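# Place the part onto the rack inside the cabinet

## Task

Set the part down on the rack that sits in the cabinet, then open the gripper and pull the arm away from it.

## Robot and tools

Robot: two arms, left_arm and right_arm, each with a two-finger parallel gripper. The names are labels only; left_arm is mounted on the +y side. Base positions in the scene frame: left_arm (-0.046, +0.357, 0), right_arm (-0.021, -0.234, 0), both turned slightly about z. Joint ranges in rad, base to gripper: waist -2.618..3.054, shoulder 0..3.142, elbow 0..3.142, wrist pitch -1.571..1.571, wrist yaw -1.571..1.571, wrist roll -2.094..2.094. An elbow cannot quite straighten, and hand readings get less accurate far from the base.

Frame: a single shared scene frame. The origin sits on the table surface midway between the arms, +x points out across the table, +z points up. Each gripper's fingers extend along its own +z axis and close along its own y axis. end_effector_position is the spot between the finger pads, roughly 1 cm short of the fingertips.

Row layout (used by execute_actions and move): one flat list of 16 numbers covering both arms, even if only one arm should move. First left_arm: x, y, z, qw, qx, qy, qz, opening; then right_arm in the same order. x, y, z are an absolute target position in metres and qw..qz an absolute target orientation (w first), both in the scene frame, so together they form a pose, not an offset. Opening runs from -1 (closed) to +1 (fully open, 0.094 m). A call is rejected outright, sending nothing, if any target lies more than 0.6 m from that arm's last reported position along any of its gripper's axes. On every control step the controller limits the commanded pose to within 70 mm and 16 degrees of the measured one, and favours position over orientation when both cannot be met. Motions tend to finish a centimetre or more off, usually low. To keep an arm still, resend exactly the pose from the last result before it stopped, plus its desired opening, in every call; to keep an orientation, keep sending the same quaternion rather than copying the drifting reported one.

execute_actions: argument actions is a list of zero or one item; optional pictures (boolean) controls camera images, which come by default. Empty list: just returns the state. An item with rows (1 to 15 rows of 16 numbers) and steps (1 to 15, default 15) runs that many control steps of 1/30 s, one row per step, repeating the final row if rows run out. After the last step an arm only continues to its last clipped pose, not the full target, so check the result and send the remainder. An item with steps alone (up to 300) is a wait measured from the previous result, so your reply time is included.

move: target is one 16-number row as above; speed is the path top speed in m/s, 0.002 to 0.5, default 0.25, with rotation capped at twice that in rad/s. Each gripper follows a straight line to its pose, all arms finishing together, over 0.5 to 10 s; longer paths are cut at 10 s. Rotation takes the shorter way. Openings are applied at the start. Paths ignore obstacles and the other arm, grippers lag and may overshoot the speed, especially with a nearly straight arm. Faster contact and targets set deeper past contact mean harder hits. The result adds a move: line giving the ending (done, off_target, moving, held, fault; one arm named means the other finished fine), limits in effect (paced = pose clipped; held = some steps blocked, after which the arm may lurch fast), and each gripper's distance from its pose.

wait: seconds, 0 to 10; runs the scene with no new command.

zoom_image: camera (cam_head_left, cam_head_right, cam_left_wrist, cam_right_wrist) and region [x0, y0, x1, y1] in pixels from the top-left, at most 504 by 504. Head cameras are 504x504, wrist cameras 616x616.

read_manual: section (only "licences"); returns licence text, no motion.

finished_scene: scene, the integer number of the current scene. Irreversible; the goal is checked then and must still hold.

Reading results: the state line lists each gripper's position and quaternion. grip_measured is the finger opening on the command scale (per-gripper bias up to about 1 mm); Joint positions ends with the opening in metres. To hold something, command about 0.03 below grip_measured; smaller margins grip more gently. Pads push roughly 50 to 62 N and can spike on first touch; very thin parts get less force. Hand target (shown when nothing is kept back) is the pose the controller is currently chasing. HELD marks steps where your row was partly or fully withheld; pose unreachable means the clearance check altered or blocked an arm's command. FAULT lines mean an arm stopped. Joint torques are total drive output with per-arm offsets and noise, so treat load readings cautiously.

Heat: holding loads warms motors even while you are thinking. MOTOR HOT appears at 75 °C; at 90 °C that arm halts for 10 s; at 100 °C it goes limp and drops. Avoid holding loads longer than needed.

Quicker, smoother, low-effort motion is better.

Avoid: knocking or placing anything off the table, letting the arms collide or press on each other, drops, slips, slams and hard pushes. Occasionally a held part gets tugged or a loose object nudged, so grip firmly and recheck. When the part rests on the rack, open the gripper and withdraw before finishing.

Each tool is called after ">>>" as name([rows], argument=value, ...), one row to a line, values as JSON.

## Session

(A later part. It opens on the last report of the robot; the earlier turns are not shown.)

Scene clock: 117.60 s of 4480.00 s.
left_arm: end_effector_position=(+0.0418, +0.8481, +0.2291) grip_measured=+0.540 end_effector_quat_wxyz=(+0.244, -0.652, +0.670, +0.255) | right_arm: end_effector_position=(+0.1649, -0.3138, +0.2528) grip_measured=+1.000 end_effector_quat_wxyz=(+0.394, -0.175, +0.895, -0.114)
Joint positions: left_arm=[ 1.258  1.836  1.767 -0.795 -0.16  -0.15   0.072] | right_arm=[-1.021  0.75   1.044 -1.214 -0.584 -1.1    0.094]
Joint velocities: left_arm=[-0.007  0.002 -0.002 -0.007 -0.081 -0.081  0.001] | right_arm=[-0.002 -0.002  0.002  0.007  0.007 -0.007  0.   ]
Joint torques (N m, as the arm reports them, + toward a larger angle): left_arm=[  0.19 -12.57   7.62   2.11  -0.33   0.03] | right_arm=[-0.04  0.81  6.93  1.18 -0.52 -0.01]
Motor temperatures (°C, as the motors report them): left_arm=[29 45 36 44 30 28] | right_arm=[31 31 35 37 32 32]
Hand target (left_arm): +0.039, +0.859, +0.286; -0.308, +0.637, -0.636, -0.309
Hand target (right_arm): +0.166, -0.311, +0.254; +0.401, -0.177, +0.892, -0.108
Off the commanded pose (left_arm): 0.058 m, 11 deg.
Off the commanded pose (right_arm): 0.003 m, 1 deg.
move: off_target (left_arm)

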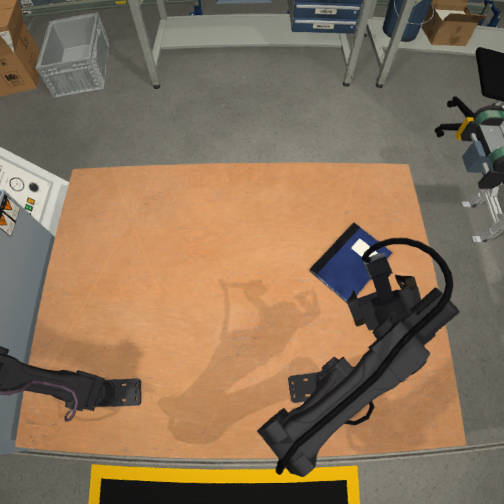

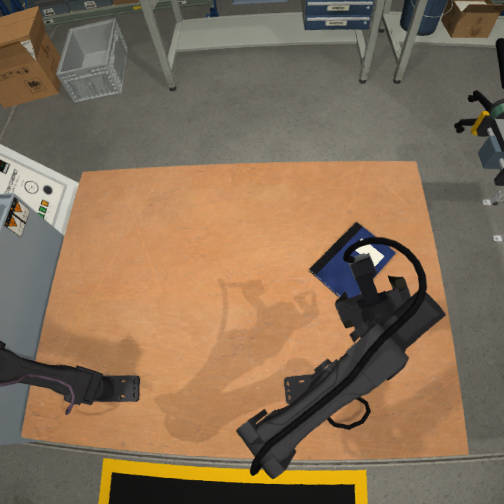

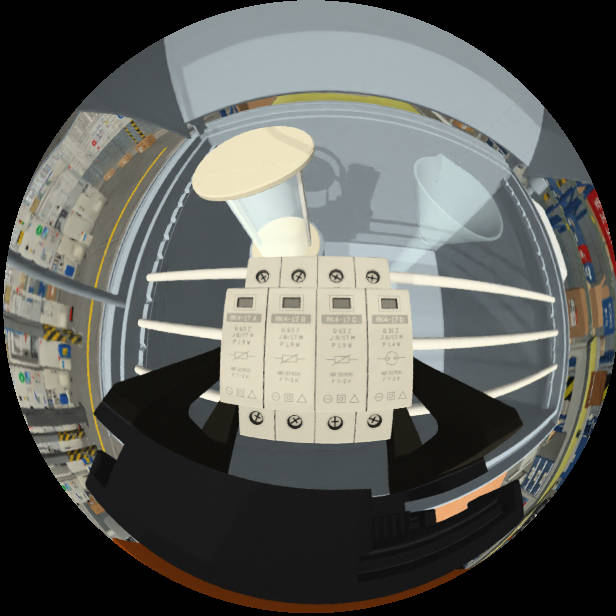

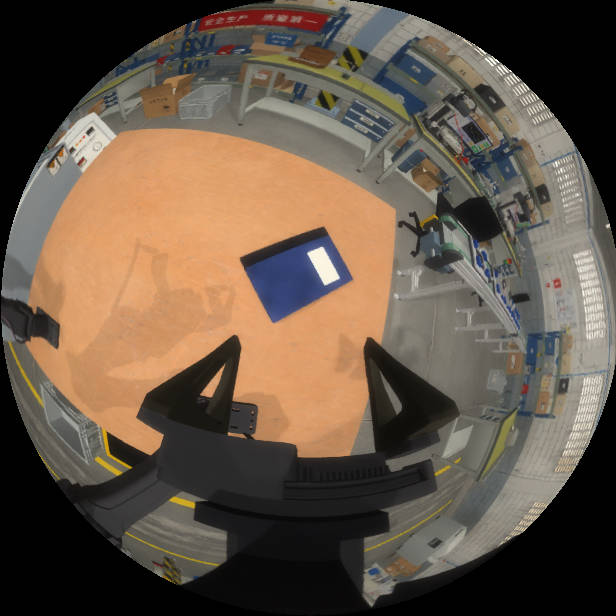

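>>> move(target=[0.04,0.865,0.268,0.310,-0.636,0.636,0.310,0.50,0.1664,-0.3113,0.2542,0.401,-0.177,0.892,-0.108,1], speed=0.015)

>>> zoom_image(camera="cam_left_wrist", region=[100, 200, 600, 480])

Scene clock: 126.43 s of 4480.00 s.
left_arm: end_effector_position=(+0.0422, +0.8490, +0.2207) grip_measured=+0.540 end_effector_quat_wxyz=(+0.254, -0.651, +0.666, +0.260) | right_arm: end_effector_position=(+0.1649, -0.3138, +0.2528) grip_measured=+1.000 end_effector_quat_wxyz=(+0.394, -0.175, +0.895, -0.114)
Joint positions: left_arm=[ 1.258  1.815  1.692 -0.717 -0.159 -0.152  0.072] | right_arm=[-1.021  0.75   1.044 -1.214 -0.584 -1.1    0.094]
Joint velocities: left_arm=[ 0.017  0.002 -0.022  0.022 -0.066  0.022  0.001] | right_arm=[-0.027  0.002  0.002 -0.022  0.081  0.022  0.   ]
Joint torques (N m, as the arm reports them, + toward a larger angle): left_arm=[  0.17 -11.74   7.27   2.06  -0.32   0.06] | right_arm=[-0.03  0.75  6.92  1.18 -0.52  0.  ]
Motor temperatures (°C, as the motors report them): left_arm=[29 45 36 44 30 28] | right_arm=[31 31 35 37 32 32]
Hand target (left_arm): +0.039, +0.861, +0.269; -0.308, +0.637, -0.636, -0.309
Hand target (right_arm): +0.166, -0.311, +0.254; +0.401, -0.177, +0.892, -0.108
Off the commanded pose (left_arm): 0.050 m, 9 deg.
Off the commanded pose (right_arm): 0.003 m, 1 deg.
move: off_target (left_arm)

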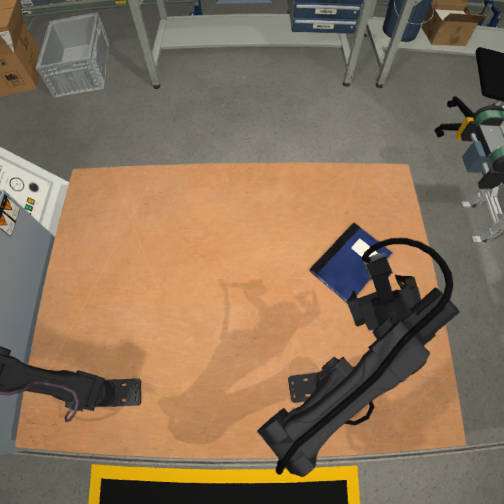

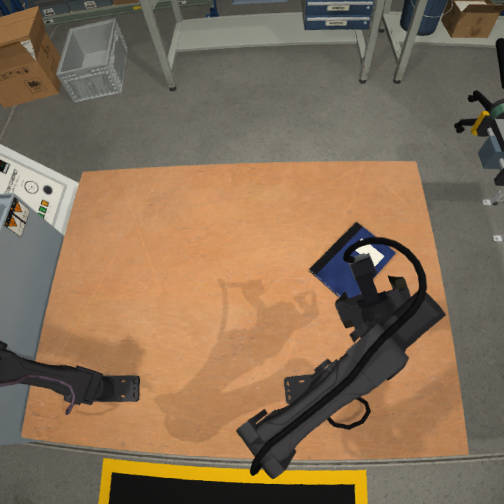

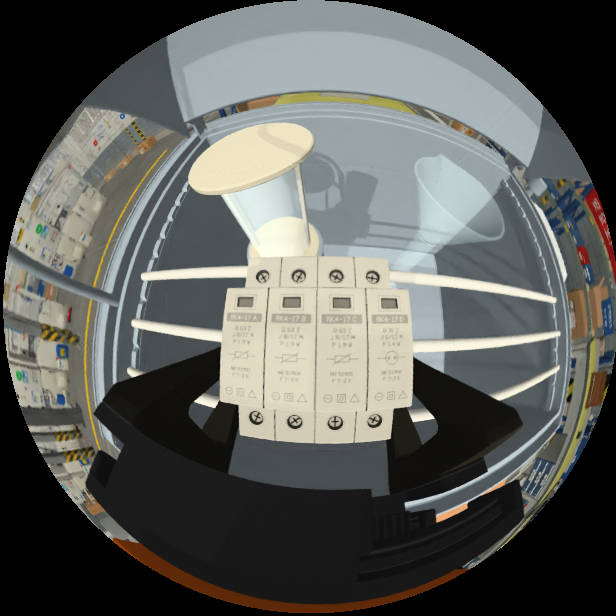

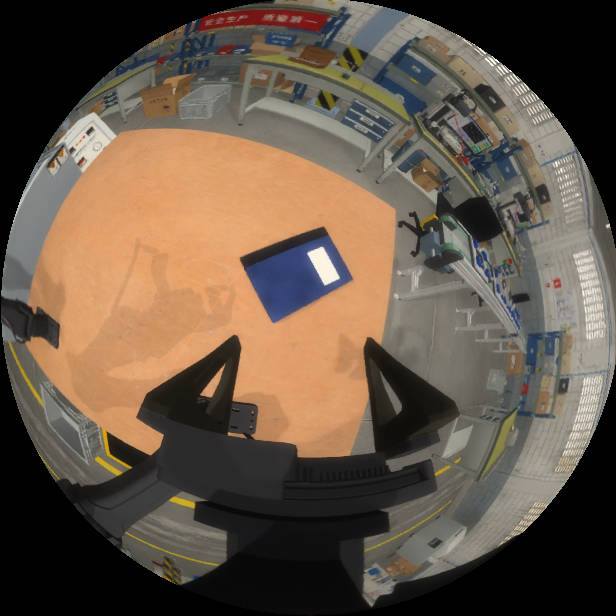

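Region (100, 200, 600, 480) of cam_left_wrist's 616x616 image, scaled by 1.008, with more detail than that image has; it fills the top 282 rows of this view, and the rest is white.

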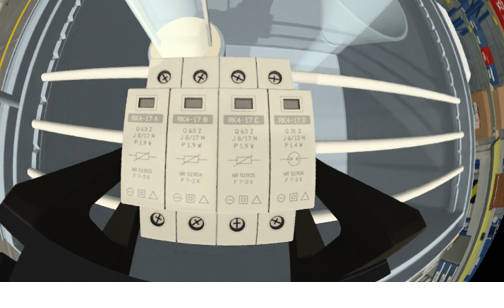

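>>> move(target=[0.04,0.862,0.285,0.310,-0.636,0.636,0.310,0.50,0.1664,-0.3113,0.2542,0.401,-0.177,0.892,-0.108,1], speed=0.02)

>>> move(target=[0.04,0.846,0.287,0.310,-0.636,0.636,0.310,0.50,0.1664,-0.3113,0.2542,0.401,-0.177,0.892,-0.108,1], speed=0.02)

Scene clock: 134.07 s of 4480.00 s.
left_arm: end_effector_position=(+0.0417, +0.8471, +0.2222) grip_measured=+0.540 end_effector_quat_wxyz=(+0.250, -0.652, +0.668, +0.258) | right_arm: end_effector_position=(+0.1649, -0.3139, +0.2528) grip_measured=+1.000 end_effector_quat_wxyz=(+0.394, -0.175, +0.895, -0.114)
Joint positions: left_arm=[ 1.258  1.817  1.706 -0.74  -0.16  -0.152  0.072] | right_arm=[-1.021  0.75   1.044 -1.214 -0.584 -1.1    0.094]
Joint velocities: left_arm=[ 0.017  0.007  0.002 -0.037  0.007 -0.066 -0.001] | right_arm=[-0.027 -0.007 -0.012 -0.051  0.022 -0.007  0.   ]
Joint torques (N m, as the arm reports them, + toward a larger angle): left_arm=[  0.06 -12.22  10.12   1.71  -0.34   0.06] | right_arm=[-0.05  0.75  6.91  1.18 -0.5  -0.02]
Motor temperatures (°C, as the motors report them): left_arm=[29 45 36 44 30 28] | right_arm=[31 31 35 37 32 32]
Hand target (left_arm): +0.039, +0.856, +0.285; -0.309, +0.636, -0.635, -0.310
Hand target (right_arm): +0.166, -0.311, +0.254; +0.401, -0.177, +0.892, -0.108
Off the commanded pose (left_arm): 0.065 m, 10 deg.
Off the commanded pose (right_arm): 0.003 m, 1 deg.
After step 90, 0.33 s passed at rest.
move: off_target (left_arm)

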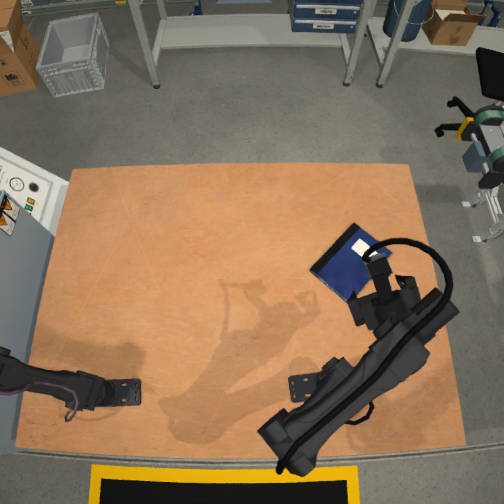

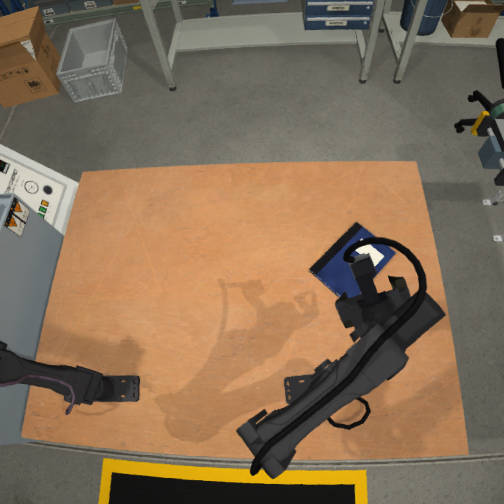

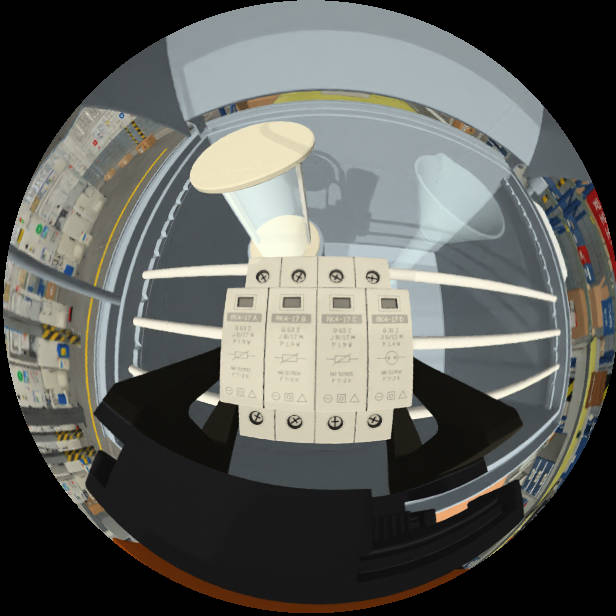

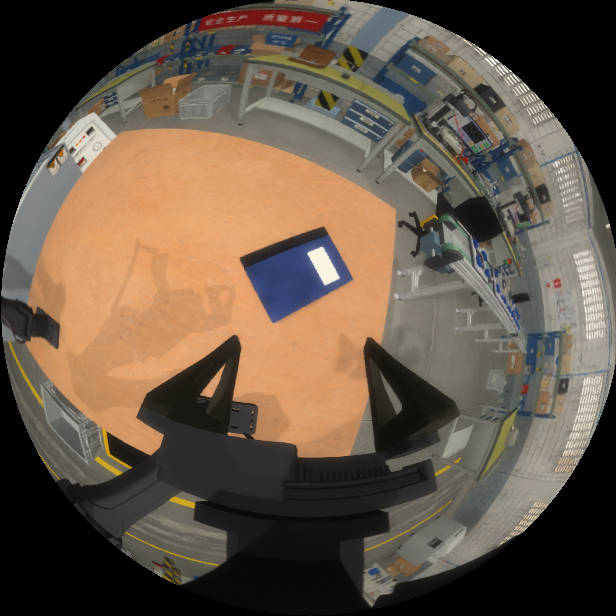

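Scene clock: 138.63 s of 4480.00 s.
left_arm: end_effector_position=(+0.0374, +0.8351, +0.2348) grip_measured=+0.540 end_effector_quat_wxyz=(+0.251, -0.652, +0.666, +0.263) | right_arm: end_effector_position=(+0.1649, -0.3138, +0.2528) grip_measured=+1.000 end_effector_quat_wxyz=(+0.394, -0.175, +0.895, -0.114)
Joint positions: left_arm=[ 1.258  1.766  1.688 -0.763 -0.167 -0.151  0.072] | right_arm=[-1.021  0.75   1.044 -1.214 -0.584 -1.1    0.094]
Joint velocities: left_arm=[ 0.017  0.007  0.002  0.022 -0.037  0.007 -0.   ] | right_arm=[ 0.002  0.007 -0.007  0.066  0.022  0.037  0.   ]
Joint torques (N m, as the arm reports them, + toward a larger angle): left_arm=[ -0.66 -11.88   7.94   1.92  -0.34  -0.01] | right_arm=[-0.06  0.76  6.9   1.18 -0.54 -0.02]
Motor temperatures (°C, as the motors report them): left_arm=[29 46 36 44 30 28] | right_arm=[31 31 35 37 32 32]
Hand target (left_arm): +0.039, +0.842, +0.288; -0.309, +0.636, -0.636, -0.309
Hand target (right_arm): +0.166, -0.311, +0.254; +0.401, -0.177, +0.892, -0.108
Off the commanded pose (left_arm): 0.053 m, 9 deg.
Off the commanded pose (right_arm): 0.003 m, 1 deg.
move: off_target (left_arm)

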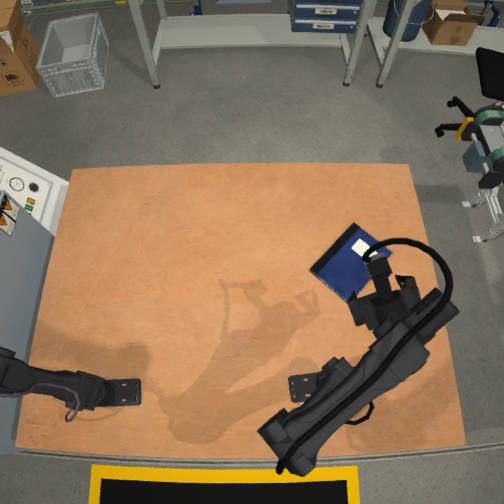

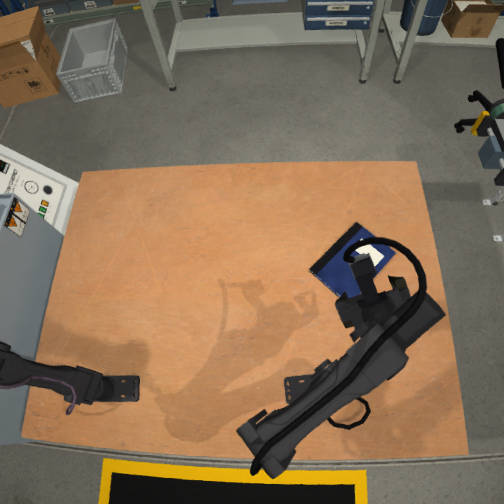

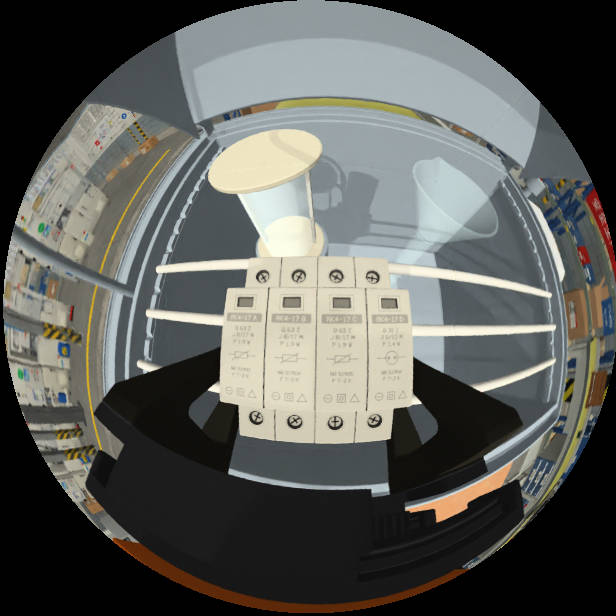

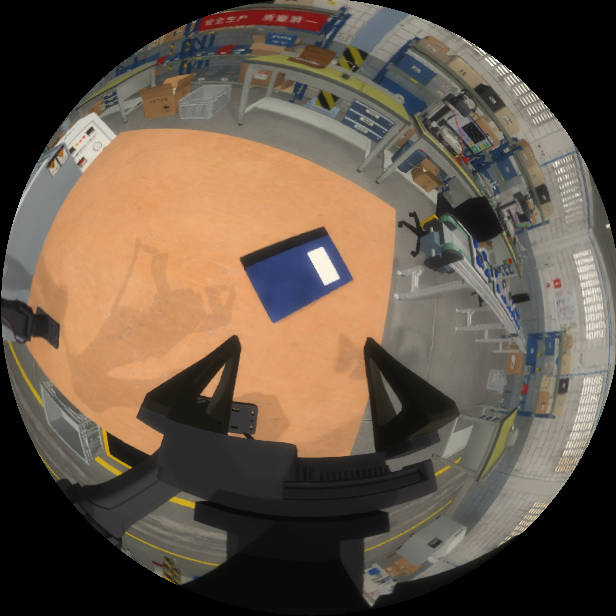

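>>> move(target=[0.04,0.843,0.266,0.310,-0.636,0.636,0.310,0.50,0.1664,-0.3113,0.2542,0.401,-0.177,0.892,-0.108,1], speed=0.012)

>>> zoom_image(camera="cam_left_wrist", region=[100, 200, 600, 480])

Scene clock: 147.03 s of 4480.00 s.
left_arm: end_effector_position=(+0.0370, +0.8342, +0.2260) grip_measured=+0.540 end_effector_quat_wxyz=(+0.264, -0.651, +0.659, +0.270) | right_arm: end_effector_position=(+0.1649, -0.3138, +0.2528) grip_measured=+1.000 end_effector_quat_wxyz=(+0.394, -0.175, +0.895, -0.114)
Joint positions: left_arm=[ 1.258  1.733  1.593 -0.671 -0.168 -0.156  0.072] | right_arm=[-1.021  0.75   1.044 -1.214 -0.584 -1.1    0.094]
Joint velocities: left_arm=[-0.002  0.002  0.002  0.037 -0.081  0.037 -0.001] | right_arm=[ 0.002 -0.002 -0.007  0.066 -0.022  0.007  0.   ]
Joint torques (N m, as the arm reports them, + toward a larger angle): left_arm=[ -0.83 -10.91   7.02   1.89  -0.33   0.02] | right_arm=[-0.04  0.73  6.9   1.19 -0.52 -0.01]
Motor temperatures (°C, as the motors report them): left_arm=[29 45 36 44 30 28] | right_arm=[31 31 36 37 32 32]
Hand target (left_arm): +0.039, +0.840, +0.267; -0.309, +0.636, -0.636, -0.309
Hand target (right_arm): +0.166, -0.311, +0.254; +0.401, -0.177, +0.892, -0.108
Off the commanded pose (left_arm): 0.041 m, 8 deg.
Off the commanded pose (right_arm): 0.003 m, 1 deg.
move: off_target (left_arm)

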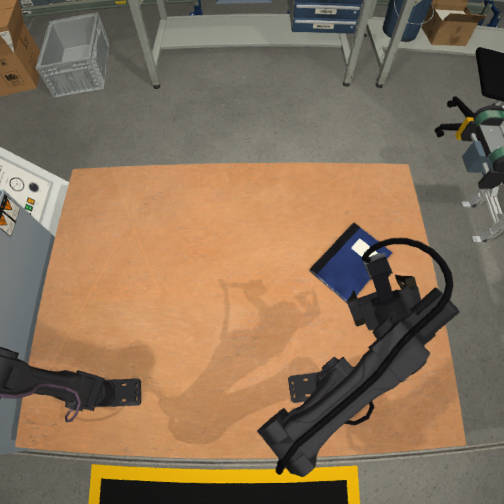

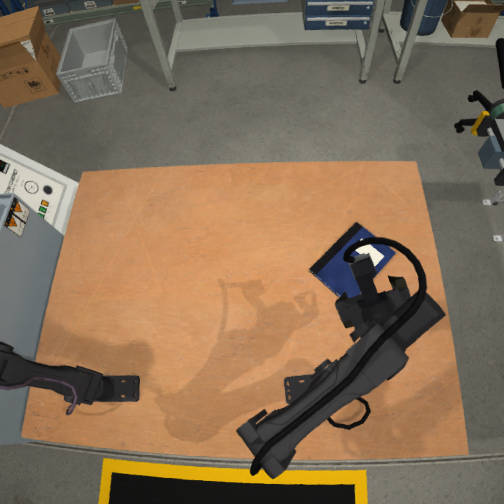

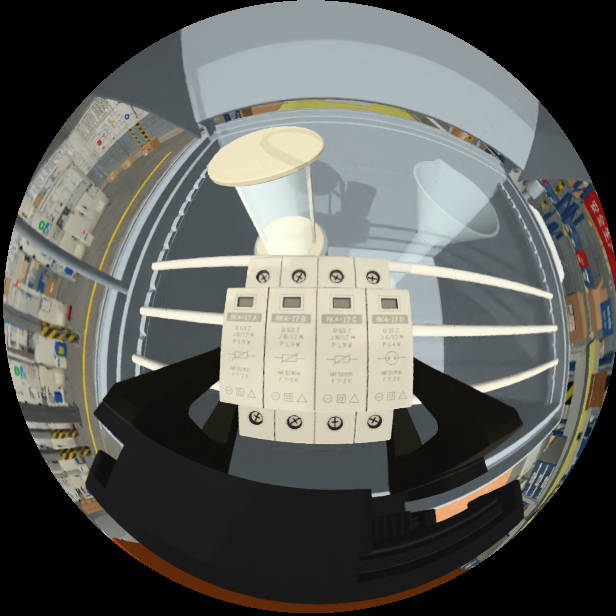

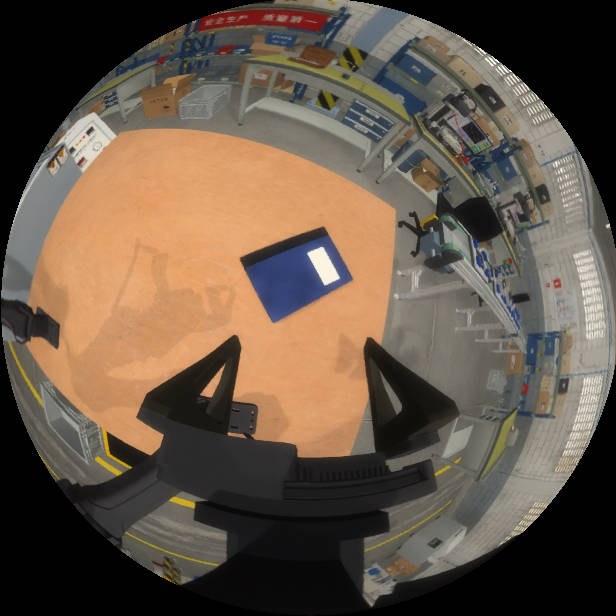

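Region (100, 200, 600, 480) of cam_left_wrist's 616x616 image, scaled by 1.008, with more detail than that image has; it fills the top 282 rows of this view, and the rest is white.

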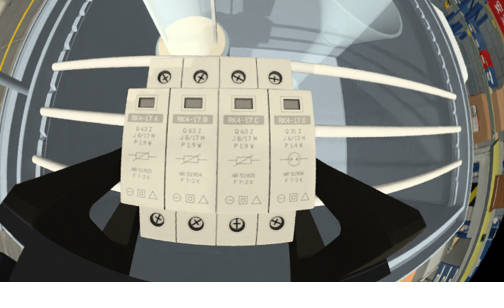

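>>> execute_actions([
  {"rows":[[0.04,0.843,0.266,0.310,-0.636,0.636,0.310,0.53,0.1664,-0.3113,0.2542,0.401,-0.177,0.892,-0.108,1],[0.04,0.843,0.266,0.310,-0.636,0.636,0.310,0.53,0.1664,-0.3113,0.2542,0.401,-0.177,0.892,-0.108,1],[0.04,0.843,0.266,0.310,-0.636,0.636,0.310,0.54,0.1664,-0.3113,0.2542,0.401,-0.177,0.892,-0.108,1],[0.04,0.843,0.266,0.310,-0.636,0.636,0.310,0.54,0.1664,-0.3113,0.2542,0.401,-0.177,0.892,-0.108,1],[0.04,0.843,0.266,0.310,-0.636,0.636,0.310,0.55,0.1664,-0.3113,0.2542,0.401,-0.177,0.892,-0.108,1],[0.04,0.843,0.266,0.310,-0.636,0.636,0.310,0.55,0.1664,-0.3113,0.2542,0.401,-0.177,0.892,-0.108,1],[0.04,0.843,0.266,0.310,-0.636,0.636,0.310,0.56,0.1664,-0.3113,0.2542,0.401,-0.177,0.892,-0.108,1],[0.04,0.843,0.266,0.310,-0.636,0.636,0.310,0.56,0.1664,-0.3113,0.2542,0.401,-0.177,0.892,-0.108,1],[0.04,0.843,0.266,0.310,-0.636,0.636,0.310,0.58,0.1664,-0.3113,0.2542,0.401,-0.177,0.892,-0.108,1],[0.04,0.843,0.266,0.310,-0.636,0.636,0.310,0.62,0.1664,-0.3113,0.2542,0.401,-0.177,0.892,-0.108,1]],"steps":15},
])

Scene clock: 151.20 s of 4480.00 s.
left_arm: end_effector_position=(+0.0362, +0.8386, +0.2394) grip_measured=+0.618 end_effector_quat_wxyz=(-0.281, +0.647, -0.649, -0.286) | right_arm: end_effector_position=(+0.1649, -0.3138, +0.2528) grip_measured=+1.000 end_effector_quat_wxyz=(+0.394, -0.175, +0.895, -0.114)
Joint positions: left_arm=[ 1.258  1.718  1.593 -0.636 -0.178 -0.156  0.076] | right_arm=[-1.021  0.75   1.044 -1.214 -0.584 -1.1    0.094]
Joint velocities: left_arm=[ 0.007 -0.056  0.012  0.11  -0.066 -0.037  0.   ] | right_arm=[ 0.007  0.012 -0.012 -0.007  0.037 -0.022  0.   ]
Joint torques (N m, as the arm reports them, + toward a larger angle): left_arm=[-0.82 -9.27  7.17  1.5  -0.21  0.03] | right_arm=[-0.07  0.82  6.93  1.18 -0.53 -0.01]
Motor temperatures (°C, as the motors report them): left_arm=[29 46 36 45 30 28] | right_arm=[31 31 36 37 32 32]
Hand target (left_arm): +0.040, +0.842, +0.266; -0.309, +0.636, -0.636, -0.310
Hand target (right_arm): +0.166, -0.311, +0.254; +0.401, -0.177, +0.892, -0.108
Off the commanded pose (left_arm): 0.027 m, 5 deg.
Off the commanded pose (right_arm): 0.003 m, 1 deg.
Steps of this call (steps 1 to 90: nothing new was sent; then 0.67 s passed at rest; steps 91 to 105: all 15 steps of this action). Readings (end_effector_position):
91: left_arm (+0.0370, +0.8342, +0.2260) | right_arm (+0.1649, -0.3138, +0.2528)
92: left_arm (+0.0370, +0.8342, +0.2260) | right_arm (+0.1649, -0.3138, +0.2528)
94: left_arm (+0.0369, +0.8342, +0.2260) | right_arm (+0.1649, -0.3138, +0.2528)
98: left_arm (+0.0369, +0.8342, +0.2260) | right_arm (+0.1649, -0.3138, +0.2528)
105: the state above

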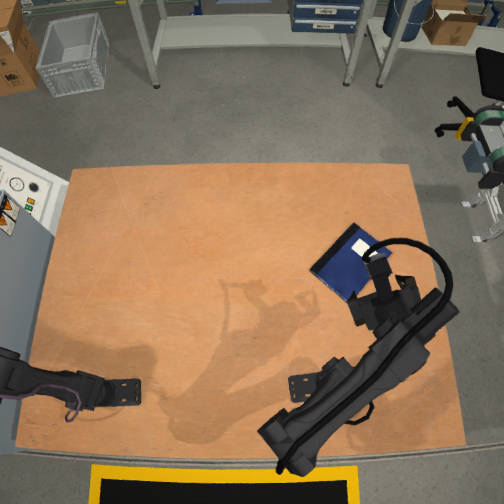

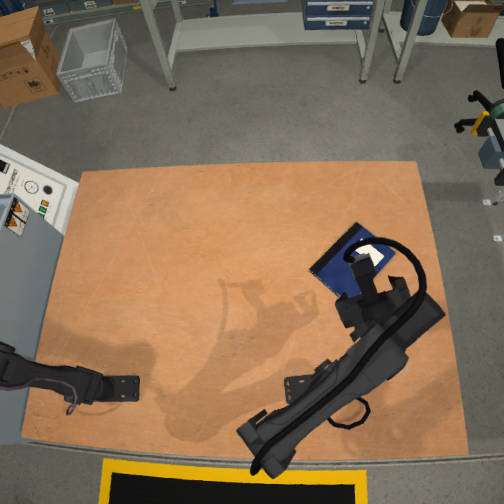

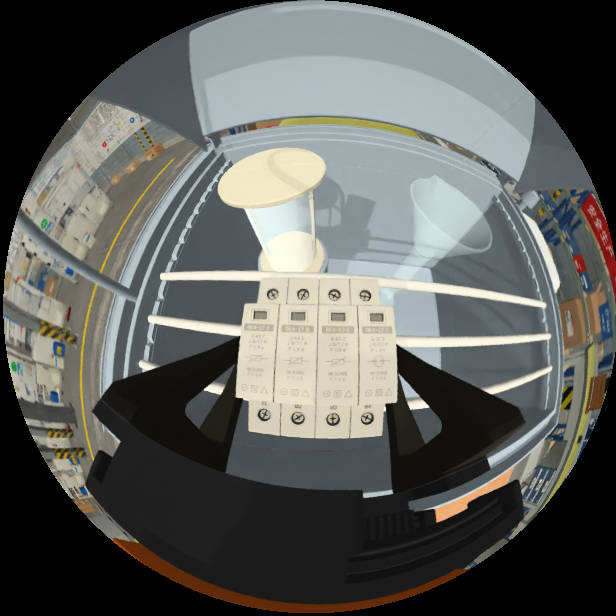

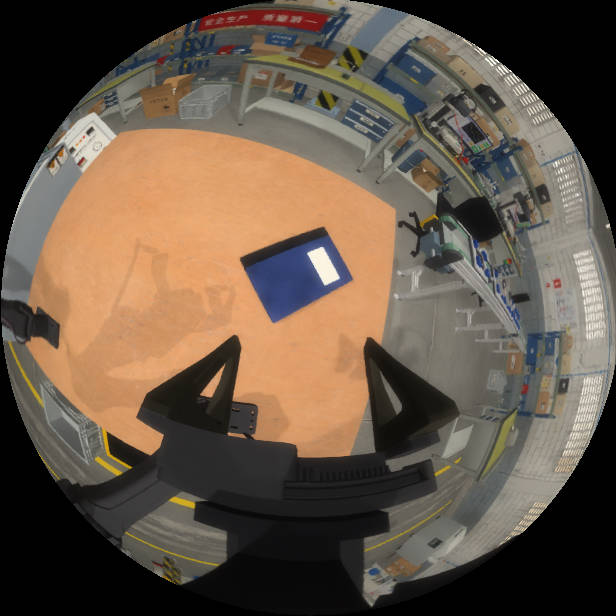

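Released and resting. Open and retreat.

>>> move(target=[0.04,0.80,0.36,0.310,-0.636,0.636,0.310,1,0.1664,-0.3113,0.2542,0.401,-0.177,0.892,-0.108,1], speed=0.1)

>>> move(target=[0.06,0.60,0.42,0.310,-0.636,0.636,0.310,1,0.1664,-0.3113,0.2542,0.401,-0.177,0.892,-0.108,1])

Scene clock: 153.97 s of 4480.00 s.
left_arm: end_effector_position=(+0.0395, +0.8044, +0.3394) grip_measured=+1.000 end_effector_quat_wxyz=(+0.292, -0.638, +0.647, +0.298) | right_arm: end_effector_position=(+0.1650, -0.3138, +0.2528) grip_measured=+1.000 end_effector_quat_wxyz=(+0.394, -0.175, +0.895, -0.114)
Joint positions: left_arm=[ 1.222  1.685  1.946 -0.99  -0.208 -0.166  0.094] | right_arm=[-1.021  0.75   1.044 -1.214 -0.584 -1.1    0.094]
Joint velocities: left_arm=[ 0.012 -0.002 -0.007 -0.081 -0.007 -0.125  0.   ] | right_arm=[-0.007  0.007  0.012  0.051  0.066  0.007  0.   ]
Joint torques (N m, as the arm reports them, + toward a larger angle): left_arm=[-0.72 -7.96  7.74  1.26 -0.23 -0.09] | right_arm=[-0.04  0.77  6.94  1.19 -0.53  0.01]
Motor temperatures (°C, as the motors report them): left_arm=[29 45 36 44 30 28] | right_arm=[31 31 36 37 32 32]
Hand target (left_arm): +0.040, +0.799, +0.360; -0.310, +0.635, -0.636, -0.310
Hand target (right_arm): +0.166, -0.311, +0.254; +0.401, -0.177, +0.892, -0.108
Off the commanded pose (left_arm): 0.021 m, 3 deg.
Off the commanded pose (right_arm): 0.003 m, 1 deg.
move: off_target (left_arm)

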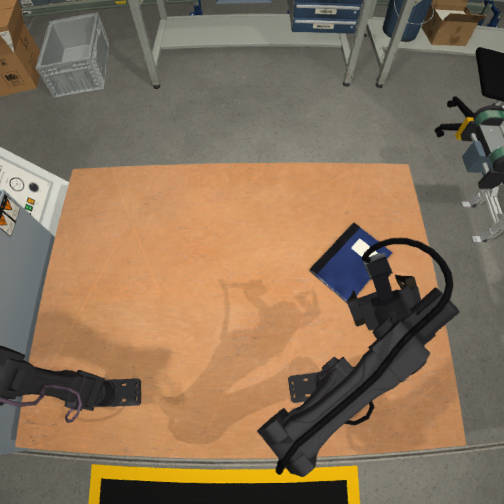

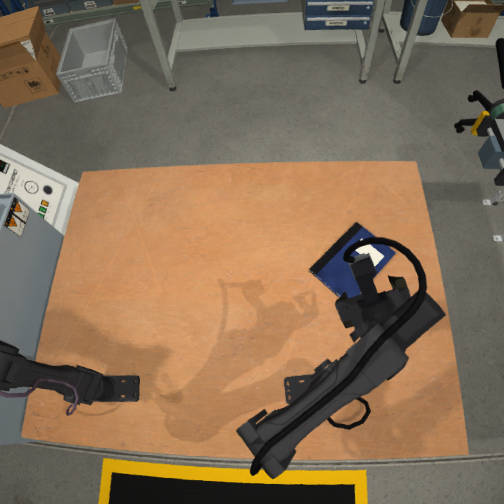

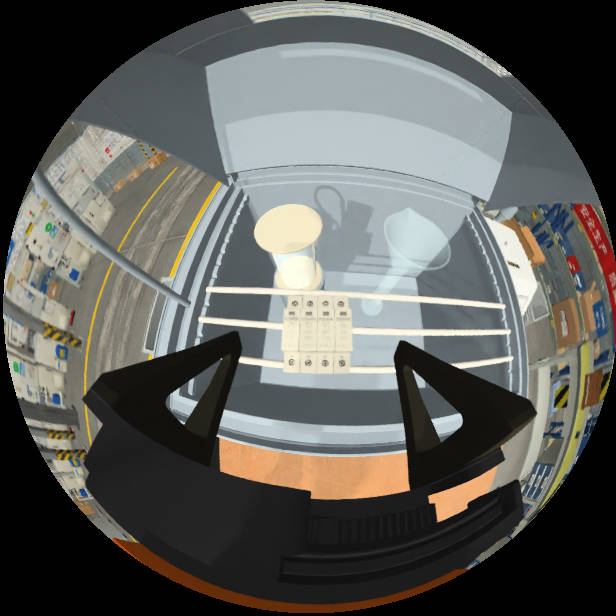

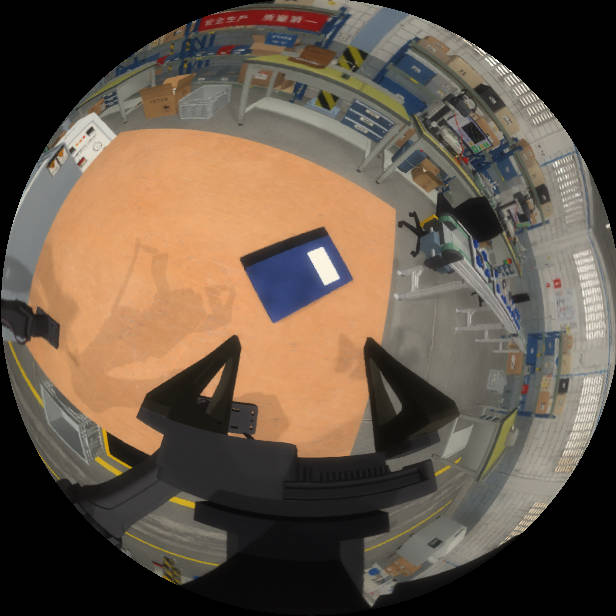

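Scene clock: 155.63 s of 4480.00 s.
left_arm: end_effector_position=(+0.0650, +0.5992, +0.4141) grip_measured=+1.000 end_effector_quat_wxyz=(+0.309, -0.633, +0.643, +0.302) | right_arm: end_effector_position=(+0.1649, -0.3138, +0.2528) grip_measured=+1.000 end_effector_quat_wxyz=(+0.394, -0.175, +0.895, -0.114)
Joint positions: left_arm=[ 0.676  1.325  2.029 -1.561 -0.593 -0.576  0.094] | right_arm=[-1.021  0.75   1.044 -1.214 -0.584 -1.1    0.094]
Joint velocities: left_arm=[-0.022  0.007  0.007 -0.022 -0.066 -0.051  0.   ] | right_arm=[-0.007 -0.007  0.017 -0.037  0.095  0.051  0.   ]
Joint torques (N m, as the arm reports them, + toward a larger angle): left_arm=[-0.8  -1.56  5.64  1.07 -0.45 -0.09] | right_arm=[-0.05  0.77  6.89  1.18 -0.52  0.  ]
Motor temperatures (°C, as the motors report them): left_arm=[29 45 36 44 30 28] | right_arm=[31 31 36 37 32 32]
Hand target (left_arm): +0.064, +0.599, +0.420; -0.314, +0.635, -0.636, -0.308
Hand target (right_arm): +0.166, -0.311, +0.254; +0.401, -0.177, +0.892, -0.108
Off the commanded pose (left_arm): 0.008 m, 1 deg.
Off the commanded pose (right_arm): 0.003 m, 1 deg.
joint sent to its limit (left arm) — the command would take joint 4 (wrist pitch) past its lower limit, so that joint was sent only as far as its limit.
move: done

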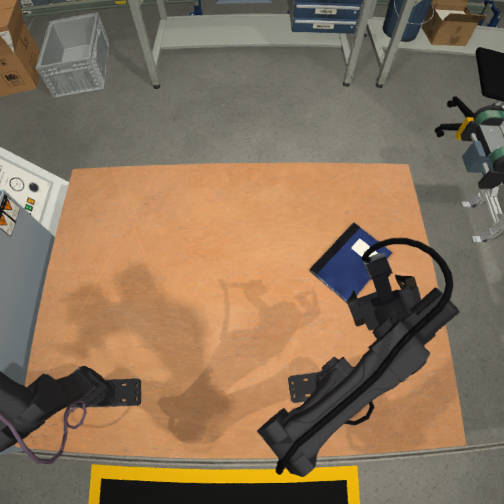

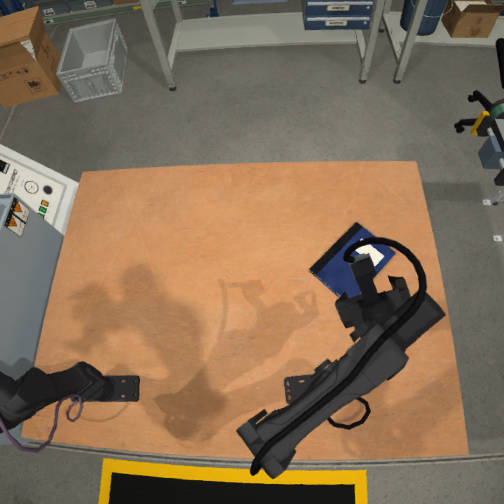

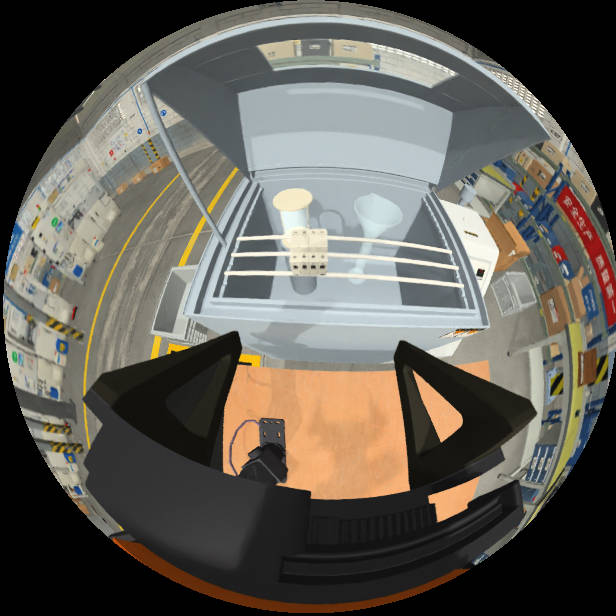

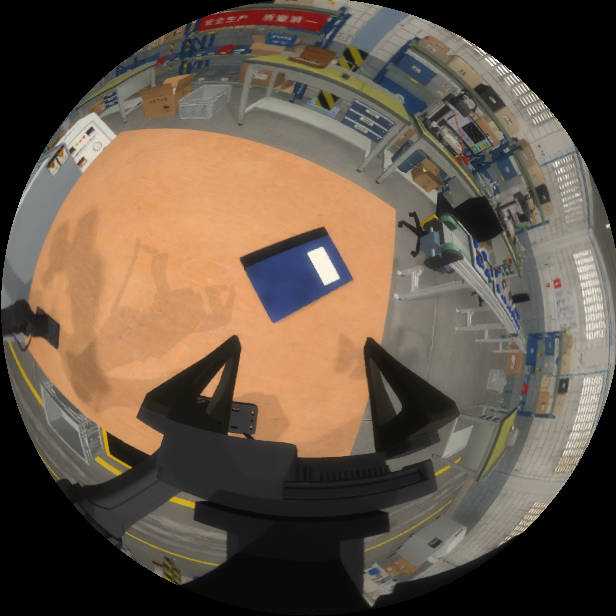

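>>> finished_scene(scene=1)

The scene is finished: the task was done.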